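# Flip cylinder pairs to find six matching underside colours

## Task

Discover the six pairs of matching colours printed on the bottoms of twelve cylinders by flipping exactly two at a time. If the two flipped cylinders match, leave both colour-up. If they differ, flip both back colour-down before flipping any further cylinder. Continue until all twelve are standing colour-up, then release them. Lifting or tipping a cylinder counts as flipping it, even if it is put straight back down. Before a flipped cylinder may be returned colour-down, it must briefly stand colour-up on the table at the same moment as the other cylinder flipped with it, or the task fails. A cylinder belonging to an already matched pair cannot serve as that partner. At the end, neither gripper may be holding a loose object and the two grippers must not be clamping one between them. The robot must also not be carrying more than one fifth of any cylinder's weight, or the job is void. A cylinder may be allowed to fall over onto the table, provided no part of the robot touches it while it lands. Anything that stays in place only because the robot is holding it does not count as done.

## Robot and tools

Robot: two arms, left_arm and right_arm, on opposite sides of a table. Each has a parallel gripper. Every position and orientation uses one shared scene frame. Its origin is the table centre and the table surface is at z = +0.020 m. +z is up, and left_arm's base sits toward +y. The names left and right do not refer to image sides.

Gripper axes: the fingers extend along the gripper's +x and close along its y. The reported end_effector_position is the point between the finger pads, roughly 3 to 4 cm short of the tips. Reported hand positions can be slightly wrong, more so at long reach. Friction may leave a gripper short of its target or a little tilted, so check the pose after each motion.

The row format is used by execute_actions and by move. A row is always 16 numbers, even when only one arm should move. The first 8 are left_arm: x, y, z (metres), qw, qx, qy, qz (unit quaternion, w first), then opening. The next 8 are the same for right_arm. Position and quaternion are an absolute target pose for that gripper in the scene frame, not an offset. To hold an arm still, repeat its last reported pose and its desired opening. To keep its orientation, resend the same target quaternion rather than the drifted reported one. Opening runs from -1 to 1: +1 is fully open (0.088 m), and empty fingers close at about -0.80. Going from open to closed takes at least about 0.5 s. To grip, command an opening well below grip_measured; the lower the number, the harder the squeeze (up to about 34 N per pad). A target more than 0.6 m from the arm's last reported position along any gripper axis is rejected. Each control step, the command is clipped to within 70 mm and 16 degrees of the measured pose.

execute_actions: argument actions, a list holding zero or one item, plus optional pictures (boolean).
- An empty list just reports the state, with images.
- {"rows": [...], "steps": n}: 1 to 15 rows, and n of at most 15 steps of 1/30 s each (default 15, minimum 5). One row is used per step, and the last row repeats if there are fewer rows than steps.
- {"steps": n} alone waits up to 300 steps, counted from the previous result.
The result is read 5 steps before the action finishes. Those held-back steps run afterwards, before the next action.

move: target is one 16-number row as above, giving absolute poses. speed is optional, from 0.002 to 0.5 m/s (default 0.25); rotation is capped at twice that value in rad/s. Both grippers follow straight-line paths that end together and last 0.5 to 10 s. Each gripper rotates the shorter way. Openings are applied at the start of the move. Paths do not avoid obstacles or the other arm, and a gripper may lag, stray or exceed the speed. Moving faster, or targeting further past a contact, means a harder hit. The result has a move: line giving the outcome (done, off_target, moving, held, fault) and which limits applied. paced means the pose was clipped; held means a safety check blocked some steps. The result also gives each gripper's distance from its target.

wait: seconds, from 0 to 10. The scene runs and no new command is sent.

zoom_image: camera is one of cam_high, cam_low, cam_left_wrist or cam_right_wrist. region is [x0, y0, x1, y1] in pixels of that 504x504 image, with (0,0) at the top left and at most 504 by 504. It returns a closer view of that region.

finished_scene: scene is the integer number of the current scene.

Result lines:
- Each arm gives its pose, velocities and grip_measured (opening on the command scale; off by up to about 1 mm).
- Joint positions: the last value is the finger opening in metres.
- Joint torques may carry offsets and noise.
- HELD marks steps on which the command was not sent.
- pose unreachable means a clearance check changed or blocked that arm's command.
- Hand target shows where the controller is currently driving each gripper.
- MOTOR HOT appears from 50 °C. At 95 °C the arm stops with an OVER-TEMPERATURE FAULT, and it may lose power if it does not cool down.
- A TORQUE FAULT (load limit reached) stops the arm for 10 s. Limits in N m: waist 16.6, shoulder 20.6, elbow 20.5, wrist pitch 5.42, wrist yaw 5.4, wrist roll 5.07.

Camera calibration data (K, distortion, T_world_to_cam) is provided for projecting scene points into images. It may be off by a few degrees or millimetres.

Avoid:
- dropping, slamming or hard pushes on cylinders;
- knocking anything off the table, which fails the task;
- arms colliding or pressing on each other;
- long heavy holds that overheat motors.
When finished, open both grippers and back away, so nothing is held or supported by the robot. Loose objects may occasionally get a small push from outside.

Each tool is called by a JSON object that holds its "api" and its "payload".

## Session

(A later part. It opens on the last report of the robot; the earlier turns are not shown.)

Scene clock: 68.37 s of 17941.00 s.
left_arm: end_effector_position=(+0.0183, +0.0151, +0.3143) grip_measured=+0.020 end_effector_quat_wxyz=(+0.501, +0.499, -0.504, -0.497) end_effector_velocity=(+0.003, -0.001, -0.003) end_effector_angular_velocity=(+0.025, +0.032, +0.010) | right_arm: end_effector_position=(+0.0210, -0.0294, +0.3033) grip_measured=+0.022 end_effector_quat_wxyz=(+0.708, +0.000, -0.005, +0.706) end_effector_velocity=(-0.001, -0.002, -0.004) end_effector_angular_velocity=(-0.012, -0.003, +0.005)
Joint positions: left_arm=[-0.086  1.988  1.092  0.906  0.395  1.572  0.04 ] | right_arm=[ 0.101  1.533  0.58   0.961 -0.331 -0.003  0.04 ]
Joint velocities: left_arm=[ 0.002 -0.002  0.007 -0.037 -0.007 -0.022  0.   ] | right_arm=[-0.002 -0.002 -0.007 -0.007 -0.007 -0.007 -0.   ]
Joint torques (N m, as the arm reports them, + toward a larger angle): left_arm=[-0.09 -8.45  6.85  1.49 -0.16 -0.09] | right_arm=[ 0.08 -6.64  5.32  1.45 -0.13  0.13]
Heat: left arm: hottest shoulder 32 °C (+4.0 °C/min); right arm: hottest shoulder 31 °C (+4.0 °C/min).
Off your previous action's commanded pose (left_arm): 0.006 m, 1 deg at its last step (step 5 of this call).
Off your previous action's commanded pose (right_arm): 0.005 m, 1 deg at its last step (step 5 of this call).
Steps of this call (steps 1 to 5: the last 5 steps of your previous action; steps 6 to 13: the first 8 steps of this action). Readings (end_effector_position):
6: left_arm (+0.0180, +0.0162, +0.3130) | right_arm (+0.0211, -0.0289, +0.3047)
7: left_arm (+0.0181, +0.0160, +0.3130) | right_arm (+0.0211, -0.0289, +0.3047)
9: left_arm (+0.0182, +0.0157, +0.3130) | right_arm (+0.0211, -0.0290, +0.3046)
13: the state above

{"api": "execute_actions", "payload": {"actions": [{"rows":[[0.019,0.012,0.31,0.5,0.5,-0.5,-0.5,-0.4,0.02,-0.03,0.3,0.707,0,0,0.707,0.6]],"steps":6}]}}

{"api": "execute_actions", "payload": {"actions": [{"rows":[[0.019,0.04,0.31,0.5,0.5,-0.5,-0.5,-0.4,0.02,-0.06,0.3,0.707,0,0,0.707,0.6]],"steps":8}]}}

{"api": "move", "payload": {"target": [-0.08,0.295,0.14,0,0.707,0,-0.707,-0.4,0.047,-0.259,0.14,0.5,-0.5,0.5,0.5,0.6], "speed": 0.45}}

Scene clock: 68.60 s of 17941.00 s.
left_arm: end_effector_position=(+0.0183, +0.0151, +0.3143) grip_measured=+0.020 end_effector_quat_wxyz=(+0.501, +0.499, -0.504, -0.497) end_effector_velocity=(-0.001, +0.001, -0.003) end_effector_angular_velocity=(+0.011, +0.012, +0.005) | right_arm: end_effector_position=(+0.0209, -0.0295, +0.3032) grip_measured=+0.022 end_effector_quat_wxyz=(+0.708, +0.000, -0.004, +0.706) end_effector_velocity=(-0.002, -0.000, +0.000) end_effector_angular_velocity=(-0.002, -0.021, +0.019)
Joint positions: left_arm=[-0.086  1.988  1.092  0.906  0.395  1.572  0.04 ] | right_arm=[ 0.101  1.533  0.58   0.961 -0.331 -0.003  0.04 ]
Joint velocities: left_arm=[-0.002 -0.002 -0.007 -0.007 -0.007 -0.007 -0.   ] | right_arm=[-0.002 -0.002  0.002 -0.007 -0.022 -0.022 -0.   ]
Joint torques (N m, as the arm reports them, + toward a larger angle): left_arm=[-0.17 -8.7   6.55  1.39 -0.09 -0.1 ] | right_arm=[ 0.07 -6.65  5.32  1.44 -0.13  0.12]
Heat: left arm: hottest shoulder 32 °C (+4.0 °C/min); right arm: hottest shoulder 31 °C (+4.0 °C/min).
Off your previous action's commanded pose (left_arm): 0.006 m, 1 deg at its last step (step 5 of this call).
Off your previous action's commanded pose (right_arm): 0.003 m, 1 deg at its last step (step 5 of this call).
Steps of this call (steps 1 to 5: the last 5 steps of your previous action; step 6: nothing new was sent; step 7: the first step of this action). Readings (end_effector_position):
7: the state above

Scene clock: 68.87 s of 17941.00 s.
left_arm: end_effector_position=(+0.0177, +0.0233, +0.3087) grip_measured=+0.019 end_effector_quat_wxyz=(+0.498, +0.500, -0.500, -0.501) end_effector_velocity=(+0.006, +0.109, -0.047) end_effector_angular_velocity=(+0.110, +0.025, +0.010) | right_arm: end_effector_position=(+0.0200, -0.0423, +0.3005) grip_measured=+0.535 end_effector_quat_wxyz=(+0.707, -0.001, -0.002, +0.707) end_effector_velocity=(+0.000, -0.143, -0.016) end_effector_angular_velocity=(-0.016, -0.002, -0.015)
Joint positions: left_arm=[-0.078  1.971  1.052  0.917  0.405  1.572  0.04 ] | right_arm=[ 0.086  1.49   0.532  0.961 -0.352 -0.003  0.065]
Joint velocities: left_arm=[ 0.12  -0.247 -0.491  0.125  0.11   0.022 -0.   ] | right_arm=[-0.183 -0.505 -0.515 -0.007 -0.168 -0.007  0.014]
Joint torques (N m, as the arm reports them, + toward a larger angle): left_arm=[  0.2  -11.9    4.86   1.9    0.08  -0.06] | right_arm=[-0.21 -7.41  5.58  1.23 -0.12  0.13]
Heat: left arm: hottest shoulder 32 °C (+4.0 °C/min); right arm: hottest shoulder 31 °C (+4.0 °C/min).
Off your previous action's commanded pose (left_arm): 0.004 m, 0 deg at its last step (step 5 of this call).
Off your previous action's commanded pose (right_arm): 0.003 m, 1 deg at its last step (step 5 of this call).
Steps of this call (steps 1 to 5: the last 5 steps of your previous action; steps 6 to 8: the first 3 steps of this action). Readings (end_effector_position):
6: left_arm (+0.0182, +0.0164, +0.3115) | right_arm (+0.0202, -0.0323, +0.3026)
7: left_arm (+0.0178, +0.0197, +0.3103) | right_arm (+0.0200, -0.0372, +0.3015)
8: the state above

Scene clock: 71.63 s of 17941.00 s.
left_arm: end_effector_position=(-0.0781, +0.2880, +0.1433) grip_measured=+0.017 end_effector_quat_wxyz=(+0.012, +0.705, -0.006, -0.709) end_effector_velocity=(-0.000, +0.003, -0.001) end_effector_angular_velocity=(+0.017, -0.018, +0.010) | right_arm: end_effector_position=(+0.0444, -0.2608, +0.1415) grip_measured=+0.600 end_effector_quat_wxyz=(+0.497, -0.498, +0.499, +0.506) end_effector_velocity=(+0.002, -0.004, -0.002) end_effector_angular_velocity=(-0.026, -0.009, +0.020)
Joint positions: left_arm=[-0.25   1.589  0.821 -0.779  0.011  1.792  0.04 ] | right_arm=[-0.148  1.404  0.74  -0.907 -0.011 -0.592  0.068]
Joint velocities: left_arm=[-0.012  0.002 -0.002 -0.007 -0.022 -0.022 -0.   ] | right_arm=[-0.002  0.007 -0.002 -0.007  0.022 -0.022 -0.   ]
Joint torques (N m, as the arm reports them, + toward a larger angle): left_arm=[-0.03 -4.78  4.09  0.18 -0.07 -0.08] | right_arm=[-0.32 -4.07  6.67 -0.09  0.   -0.22]
Heat: left arm: hottest shoulder 32 °C (+3.0 °C/min); right arm: hottest shoulder 31 °C (+4.0 °C/min).
Hand target (left_arm): -0.080, +0.293, +0.139; +0.004, +0.705, +0.003, -0.710
Hand target (right_arm): +0.046, -0.260, +0.142; +0.495, -0.501, +0.499, +0.505
Off your previous action's commanded pose (left_arm): 0.008 m, 1 deg at its last step (step 5 of this call).
Off your previous action's commanded pose (right_arm): 0.007 m, 1 deg at its last step (step 5 of this call).
Off the commanded pose (left_arm): 0.008 m, 2 deg.
Off the commanded pose (right_arm): 0.003 m, 1 deg.
Kept back: nothing.
move: done
camera_calibration (this result's frames):
cam_left_wrist: T_world_to_cam=[[-0.00783475, 0.99822, -0.0591159, -0.267065], [0.957158, 0.0245989, 0.288519, 0.0590786], [0.28946, -0.0543227, -0.955647, 0.248093], [0, 0, 0, 1]] pos_world=[-0.130453, 0.278614, 0.204256]
cam_right_wrist: T_world_to_cam=[[0.997597, 0.0658961, 0.0214168, -0.0238234], [0.0564167, -0.951935, 0.301058, -0.260264], [0.0402259, -0.299126, -0.953365, 0.13497], [0, 0, 0, 1]] pos_world=[0.0330201, -0.205811, 0.207541]

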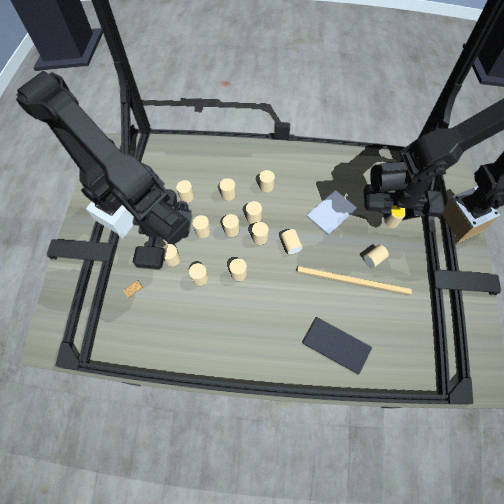

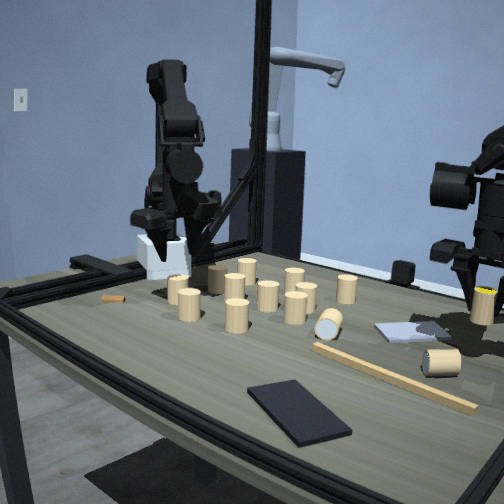

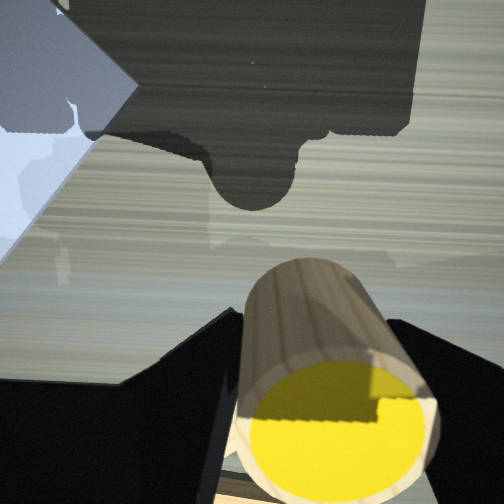

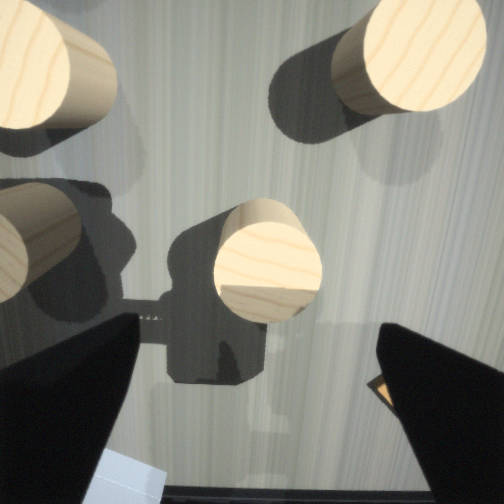

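{"api": "move", "payload": {"target": [-0.08,0.295,0.063,0,0.707,0,-0.707,-0.4,0.048,-0.26,0.066,0.5,-0.5,0.5,0.5,0.6], "speed": 0.13}}

{"api": "execute_actions", "payload": {"actions": [{"rows":[[-0.08,0.295,0.065,0,0.707,0,-0.707,0.6,0.048,-0.26,0.066,0.5,-0.5,0.5,0.5,-0.4]],"steps":10}]}}

{"api": "move", "payload": {"target": [-0.08,0.295,0.14,0,0.707,0,-0.707,0.6,0.048,-0.26,0.155,0.5,-0.5,0.5,0.5,-0.4]}}

{"api": "move", "payload": {"target": [0.018,0.06,0.308,0.5,0.5,-0.5,-0.5,0.7,0.02,-0.03,0.3,0.707,0,0,0.707,-0.4], "speed": 0.45}}

{"api": "execute_actions", "payload": {"actions": [{"rows":[[0.021,0.012,0.309,0.5,0.5,-0.5,-0.5,0.7,0.02,-0.03,0.3,0.707,0,0,0.707,-0.4]],"steps":15}]}}

{"api": "execute_actions", "payload": {"actions": [{"rows":[[0.021,0.012,0.309,0.5,0.5,-0.5,-0.5,-0.4,0.02,-0.03,0.3,0.707,0,0,0.707,-0.4]],"steps":13}]}}

Scene clock: 73.10 s of 17941.00 s.
left_arm: end_effector_position=(-0.0788, +0.2911, +0.0686) grip_measured=+0.017 end_effector_quat_wxyz=(+0.007, +0.708, -0.005, -0.707) end_effector_velocity=(-0.000, +0.003, -0.001) end_effector_angular_velocity=(+0.014, -0.004, +0.005) | right_arm: end_effector_position=(+0.0486, -0.2571, +0.0700) grip_measured=+0.600 end_effector_quat_wxyz=(+0.503, -0.500, +0.494, +0.504) end_effector_velocity=(-0.002, -0.005, -0.005) end_effector_angular_velocity=(-0.022, +0.006, +0.005)
Joint positions: left_arm=[-0.255  1.804  0.682 -0.433  0.002  1.791  0.04 ] | right_arm=[-0.149  1.61   0.583 -0.53  -0.003 -0.592  0.068]
Joint velocities: left_arm=[-0.002  0.002 -0.002 -0.007 -0.007 -0.007 -0.   ] | right_arm=[-0.002  0.017 -0.012  0.007  0.007 -0.007 -0.   ]
Joint torques (N m, as the arm reports them, + toward a larger angle): left_arm=[-0.7  -3.9   2.99  1.06 -0.07  0.03] | right_arm=[-0.32 -4.65  3.19  0.29  0.    0.1 ]
Heat: left arm: hottest shoulder 32 °C (+3.0 °C/min); right arm: hottest shoulder 31 °C (+4.1 °C/min).
Hand target (left_arm): -0.080, +0.295, +0.063; +0.000, +0.707, +0.000, -0.707
Hand target (right_arm): +0.047, -0.261, +0.067; +0.500, -0.500, +0.500, +0.500
Off the commanded pose (left_arm): 0.007 m, 1 deg.
Off the commanded pose (right_arm): 0.005 m, 1 deg.
Kept back: nothing.
move: done
camera_calibration (this result's frames):
cam_left_wrist: T_world_to_cam=[[-0.00308737, 0.998771, -0.0494725, -0.275021], [0.955396, 0.0175561, 0.294806, 0.0827788], [0.295312, -0.0463557, -0.954275, 0.175116], [0, 0, 0, 1]] pos_world=[-0.131649, 0.281348, 0.129099]
cam_right_wrist: T_world_to_cam=[[0.997276, 0.0644961, 0.0357991, -0.0280786], [0.0511213, -0.954157, 0.294907, -0.235336], [0.0531784, -0.292273, -0.954855, 0.0689544], [0, 0, 0, 1]] pos_world=[0.036366, -0.202583, 0.136249]

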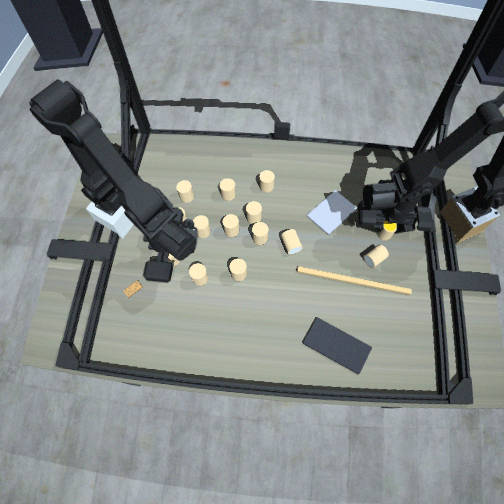

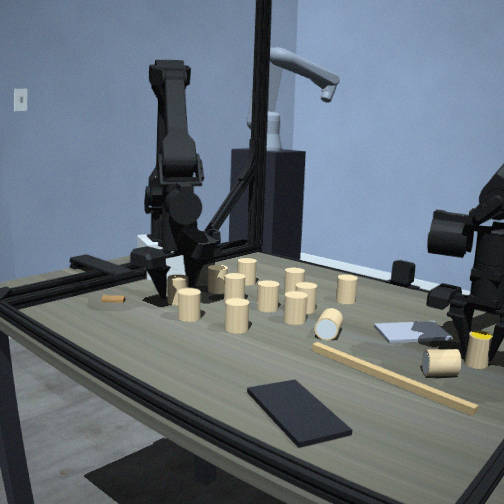

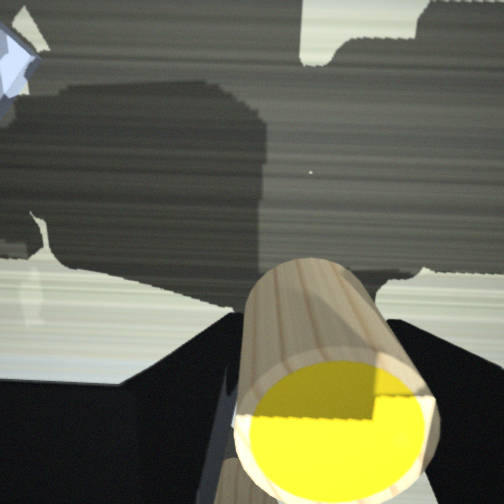

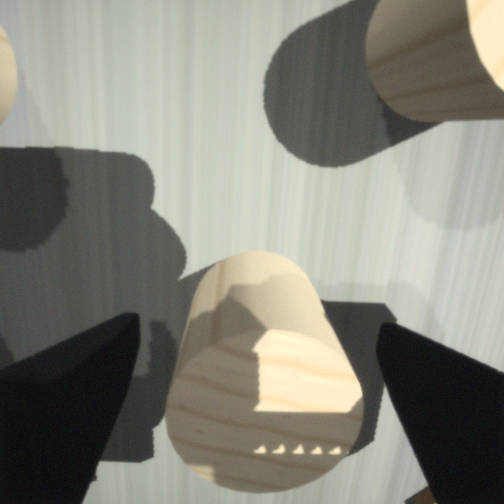

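Scene clock: 73.27 s of 17941.00 s.
left_arm: end_effector_position=(-0.0787, +0.2907, +0.0682) grip_measured=+0.196 end_effector_quat_wxyz=(+0.007, +0.708, -0.005, -0.706) end_effector_velocity=(-0.001, +0.006, -0.004) end_effector_angular_velocity=(+0.028, -0.001, +0.005) | right_arm: end_effector_position=(+0.0486, -0.2571, +0.0691) grip_measured=+0.017 end_effector_quat_wxyz=(+0.502, -0.500, +0.495, +0.504) end_effector_velocity=(+0.029, -0.012, -0.002) end_effector_angular_velocity=(-0.087, -0.180, -0.002)
Joint positions: left_arm=[-0.255  1.805  0.682 -0.43   0.002  1.792  0.049] | right_arm=[-0.149  1.615  0.583 -0.528 -0.003 -0.592  0.04 ]
Joint velocities: left_arm=[-0.002  0.012 -0.007 -0.007 -0.007 -0.007  0.16 ] | right_arm=[-0.007  0.007 -0.002  0.037  0.198 -0.007 -0.175]
Joint torques (N m, as the arm reports them, + toward a larger angle): left_arm=[-0.13 -5.6   3.14  0.37 -0.03  0.03] | right_arm=[-0.26 -4.71  3.42  0.31  0.04  0.1 ]
Heat: left arm: hottest shoulder 32 °C (+3.0 °C/min); right arm: hottest shoulder 31 °C (+4.0 °C/min).
Steps of this call (steps 1 to 5: the first 5 steps of this action). Readings (end_effector_position):
1: left_arm (-0.0788, +0.2911, +0.0686) | right_arm (+0.0487, -0.2571, +0.0698)
2: left_arm (-0.0788, +0.2911, +0.0686) | right_arm (+0.0487, -0.2570, +0.0696)
4: left_arm (-0.0787, +0.2906, +0.0684) | right_arm (+0.0486, -0.2571, +0.0692)
5: the state above

Scene clock: 74.83 s of 17941.00 s.
left_arm: end_effector_position=(-0.0806, +0.2987, +0.1359) grip_measured=+0.600 end_effector_quat_wxyz=(-0.004, +0.705, +0.006, -0.709) end_effector_velocity=(-0.001, +0.006, +0.002) end_effector_angular_velocity=(+0.028, -0.001, +0.005) | right_arm: end_effector_position=(+0.0465, -0.2608, +0.1506) grip_measured=+0.022 end_effector_quat_wxyz=(+0.494, -0.502, +0.503, +0.501) end_effector_velocity=(-0.001, -0.002, +0.003) end_effector_angular_velocity=(-0.002, +0.010, -0.000)
Joint positions: left_arm=[-0.255  1.597  0.796 -0.785  0.002  1.792  0.068] | right_arm=[-0.15   1.405  0.78  -0.96  -0.002 -0.592  0.04 ]
Joint velocities: left_arm=[-0.002 -0.007  0.002 -0.037 -0.007 -0.007  0.   ] | right_arm=[-0.007 -0.007  0.007 -0.022 -0.007 -0.007 -0.001]
Joint torques (N m, as the arm reports them, + toward a larger angle): left_arm=[-0.21 -6.78  5.35  0.14  0.02  0.01] | right_arm=[-0.31 -6.25  6.78 -0.13 -0.04  0.1 ]
Heat: left arm: hottest shoulder 32 °C (+3.0 °C/min); right arm: hottest shoulder 31 °C (+4.0 °C/min).
Hand target (left_arm): -0.080, +0.295, +0.140; +0.000, +0.707, +0.000, -0.707
Hand target (right_arm): +0.049, -0.259, +0.155; +0.500, -0.500, +0.500, +0.500
Off your previous action's commanded pose (left_arm): 0.006 m, 1 deg at its last step (step 5 of this call).
Off your previous action's commanded pose (right_arm): 0.004 m, 1 deg at its last step (step 5 of this call).
Off the commanded pose (left_arm): 0.006 m, 1 deg.
Off the commanded pose (right_arm): 0.005 m, 1 deg.
Kept back: nothing.
move: done
camera_calibration (this result's frames):
cam_left_wrist: T_world_to_cam=[[-0.00294698, 0.99983, -0.0182271, -0.283872], [0.957476, 0.00807975, 0.288401, 0.0683066], [0.288499, -0.0166021, -0.957336, 0.231276], [0, 0, 0, 1]] pos_world=[-0.132962, 0.287112, 0.196535]
cam_right_wrist: T_world_to_cam=[[0.997722, 0.0643925, 0.0200886, -0.0262451], [0.0547465, -0.947007, 0.316515, -0.264132], [0.0394052, -0.314694, -0.948375, 0.138837], [0, 0, 0, 1]] pos_world=[0.0351747, -0.204753, 0.215799]

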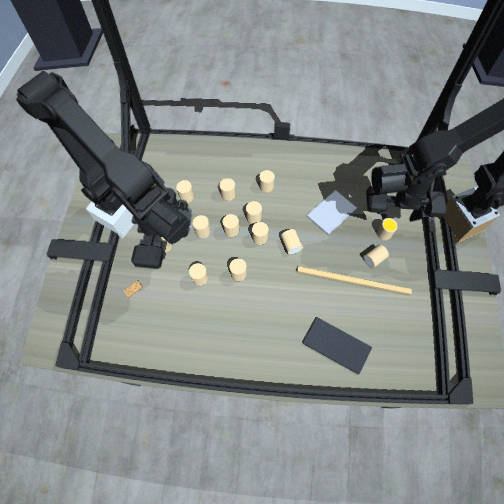

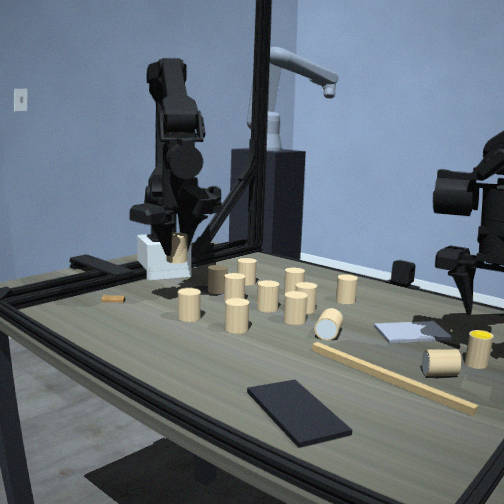

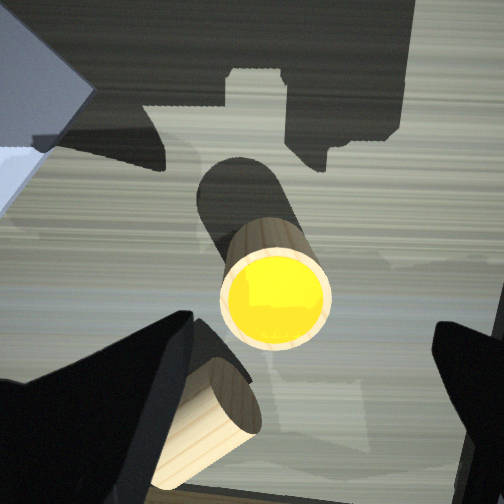

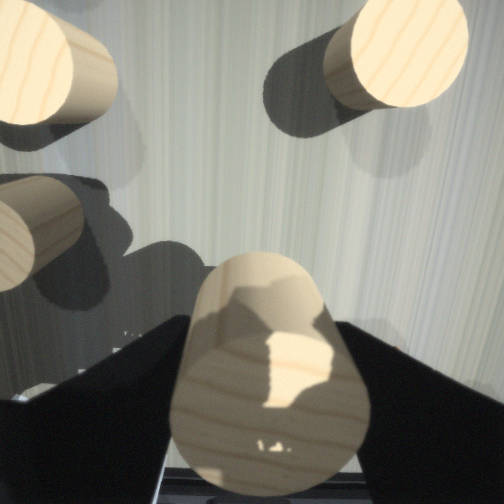

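Scene clock: 77.30 s of 17941.00 s.
left_arm: end_effector_position=(+0.0168, +0.0652, +0.3112) grip_measured=+0.700 end_effector_quat_wxyz=(+0.495, +0.502, -0.504, -0.499) end_effector_velocity=(+0.001, -0.002, +0.004) end_effector_angular_velocity=(-0.020, -0.017, +0.005) | right_arm: end_effector_position=(+0.0213, -0.0294, +0.3022) grip_measured=+0.022 end_effector_quat_wxyz=(+0.711, -0.004, -0.008, +0.703) end_effector_velocity=(+0.002, +0.001, -0.001) end_effector_angular_velocity=(+0.007, +0.005, -0.010)
Joint positions: left_arm=[-0.033  1.845  0.882  0.96   0.453  1.583  0.073] | right_arm=[ 0.104  1.536  0.577  0.965 -0.322 -0.014  0.04 ]
Joint velocities: left_arm=[-0.002  0.007  0.007  0.022 -0.007  0.007 -0.   ] | right_arm=[-0.002  0.012 -0.002  0.022  0.007  0.007 -0.   ]
Joint torques (N m, as the arm reports them, + toward a larger angle): left_arm=[-0.04 -7.44  6.9   1.77  0.09 -0.18] | right_arm=[ 0.3  -5.94  5.57  1.62  0.05  0.18]
Heat: left arm: hottest shoulder 32 °C (+3.0 °C/min); right arm: hottest shoulder 31 °C (+3.0 °C/min).
Hand target (left_arm): +0.018, +0.062, +0.309; +0.495, +0.500, -0.503, -0.501
Hand target (right_arm): +0.021, -0.029, +0.298; +0.711, -0.003, -0.003, +0.703
Off the commanded pose (left_arm): 0.006 m, 1 deg.
Off the commanded pose (right_arm): 0.003 m, 1 deg.
Kept back: nothing.
move: done
camera_calibration (this result's frames):
cam_left_wrist: T_world_to_cam=[[0.0110448, -0.0307793, -0.999465, 0.325415], [0.957659, 0.2879, 0.00171677, -0.00256168], [0.287693, -0.957166, 0.0326559, 0.120356], [0, 0, 0, 1]] pos_world=[-0.0357664, 0.125954, 0.321315]
cam_right_wrist: T_world_to_cam=[[0.996377, -0.0406728, 0.0746837, -0.0386886], [0.0590064, -0.301755, -0.951558, 0.310515], [0.0612387, 0.952518, -0.298262, 0.196742], [0, 0, 0, 1]] pos_world=[0.00817784, -0.0952743, 0.357043]

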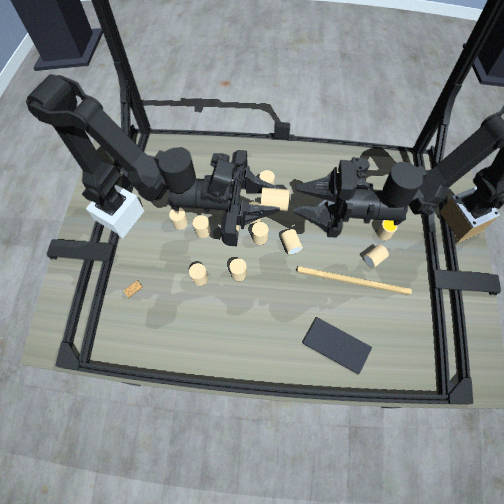

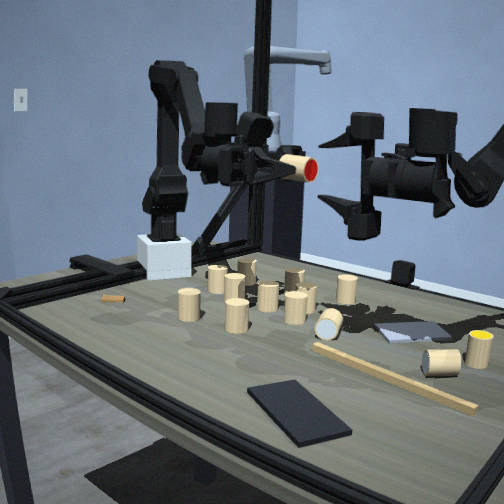

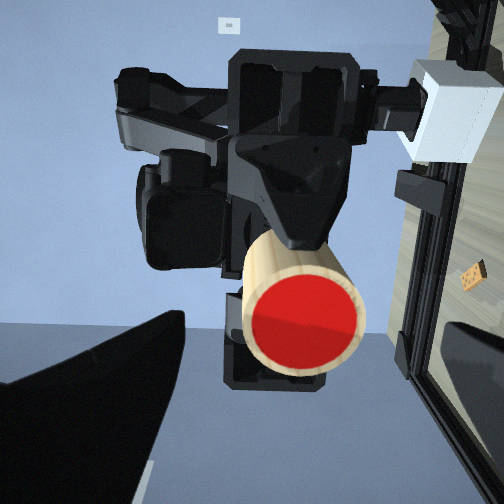

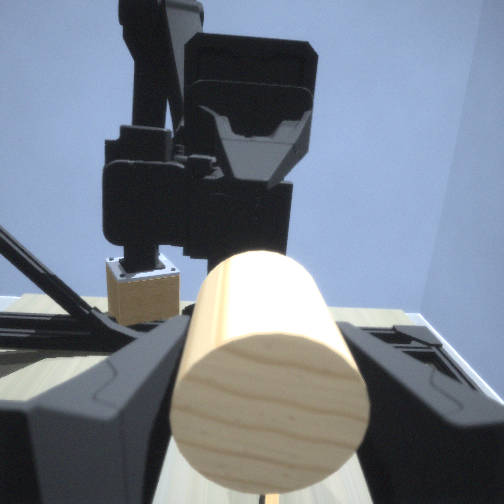

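Scene clock: 77.63 s of 17941.00 s.
left_arm: end_effector_position=(+0.0184, +0.0193, +0.3122) grip_measured=+0.700 end_effector_quat_wxyz=(+0.499, +0.499, -0.504, -0.498) end_effector_velocity=(+0.020, -0.033, +0.004) end_effector_angular_velocity=(-0.011, +0.018, +0.049) | right_arm: end_effector_position=(+0.0201, -0.0294, +0.3023) grip_measured=+0.022 end_effector_quat_wxyz=(+0.708, -0.001, -0.005, +0.706) end_effector_velocity=(-0.003, -0.001, -0.003) end_effector_angular_velocity=(-0.016, +0.013, +0.020)
Joint positions: left_arm=[-0.08   1.979  1.073  0.913  0.403  1.574  0.073] | right_arm=[ 0.104  1.536  0.577  0.965 -0.331 -0.006  0.04 ]
Joint velocities: left_arm=[-0.002  0.105  0.168 -0.051 -0.051 -0.022 -0.   ] | right_arm=[-0.002 -0.007 -0.002 -0.022 -0.022  0.007 -0.   ]
Joint torques (N m, as the arm reports them, + toward a larger angle): left_arm=[-0.18 -8.56  6.77  1.45 -0.11 -0.17] | right_arm=[-0.17 -6.91  5.66  1.22 -0.13  0.21]
Heat: left arm: hottest shoulder 32 °C (+3.0 °C/min); right arm: hottest shoulder 31 °C (+3.0 °C/min).
Steps of this call (steps 1 to 10: the first 10 steps of this action). Readings (end_effector_position):
1: left_arm (+0.0181, +0.0604, +0.3111) | right_arm (+0.0213, -0.0294, +0.3023)
2: left_arm (+0.0195, +0.0521, +0.3126) | right_arm (+0.0212, -0.0294, +0.3023)
4: left_arm (+0.0193, +0.0368, +0.3133) | right_arm (+0.0206, -0.0294, +0.3023)
8: left_arm (+0.0174, +0.0222, +0.3120) | right_arm (+0.0202, -0.0294, +0.3023)
10: the state above

Scene clock: 78.07 s of 17941.00 s.
left_arm: end_effector_position=(+0.0203, +0.0155, +0.3133) grip_measured=+0.023 end_effector_quat_wxyz=(+0.500, +0.499, -0.503, -0.497) end_effector_velocity=(-0.001, +0.001, +0.001) end_effector_angular_velocity=(+0.002, -0.006, +0.005) | right_arm: end_effector_position=(+0.0200, -0.0294, +0.3019) grip_measured=+0.022 end_effector_quat_wxyz=(+0.708, -0.000, -0.004, +0.707) end_effector_velocity=(-0.000, -0.000, -0.007) end_effector_angular_velocity=(-0.025, +0.001, +0.005)
Joint positions: left_arm=[-0.081  1.99   1.093  0.904  0.399  1.573  0.04 ] | right_arm=[ 0.104  1.536  0.577  0.964 -0.331 -0.004  0.04 ]
Joint velocities: left_arm=[-0.002 -0.007 -0.002 -0.007 -0.007  0.007  0.   ] | right_arm=[-0.002  0.002 -0.002 -0.022 -0.007 -0.007  0.   ]
Joint torques (N m, as the arm reports them, + toward a larger angle): left_arm=[-0.06 -8.44  6.99  1.53 -0.09 -0.08] | right_arm=[-0.14 -6.92  5.66  1.3  -0.12  0.15]
Heat: left arm: hottest shoulder 32 °C (+3.0 °C/min); right arm: hottest shoulder 31 °C (+3.0 °C/min).
Off your previous action's commanded pose (left_arm): 0.006 m, 1 deg at its last step (step 5 of this call).
Off your previous action's commanded pose (right_arm): 0.002 m, 1 deg at its last step (step 5 of this call).
Steps of this call (steps 1 to 5: the last 5 steps of your previous action; steps 6 to 13: the first 8 steps of this action). Readings (end_effector_position):
6: left_arm (+0.0200, +0.0162, +0.3133) | right_arm (+0.0200, -0.0294, +0.3022)
7: left_arm (+0.0201, +0.0160, +0.3134) | right_arm (+0.0200, -0.0294, +0.3022)
9: left_arm (+0.0202, +0.0157, +0.3133) | right_arm (+0.0200, -0.0294, +0.3022)
13: the state above


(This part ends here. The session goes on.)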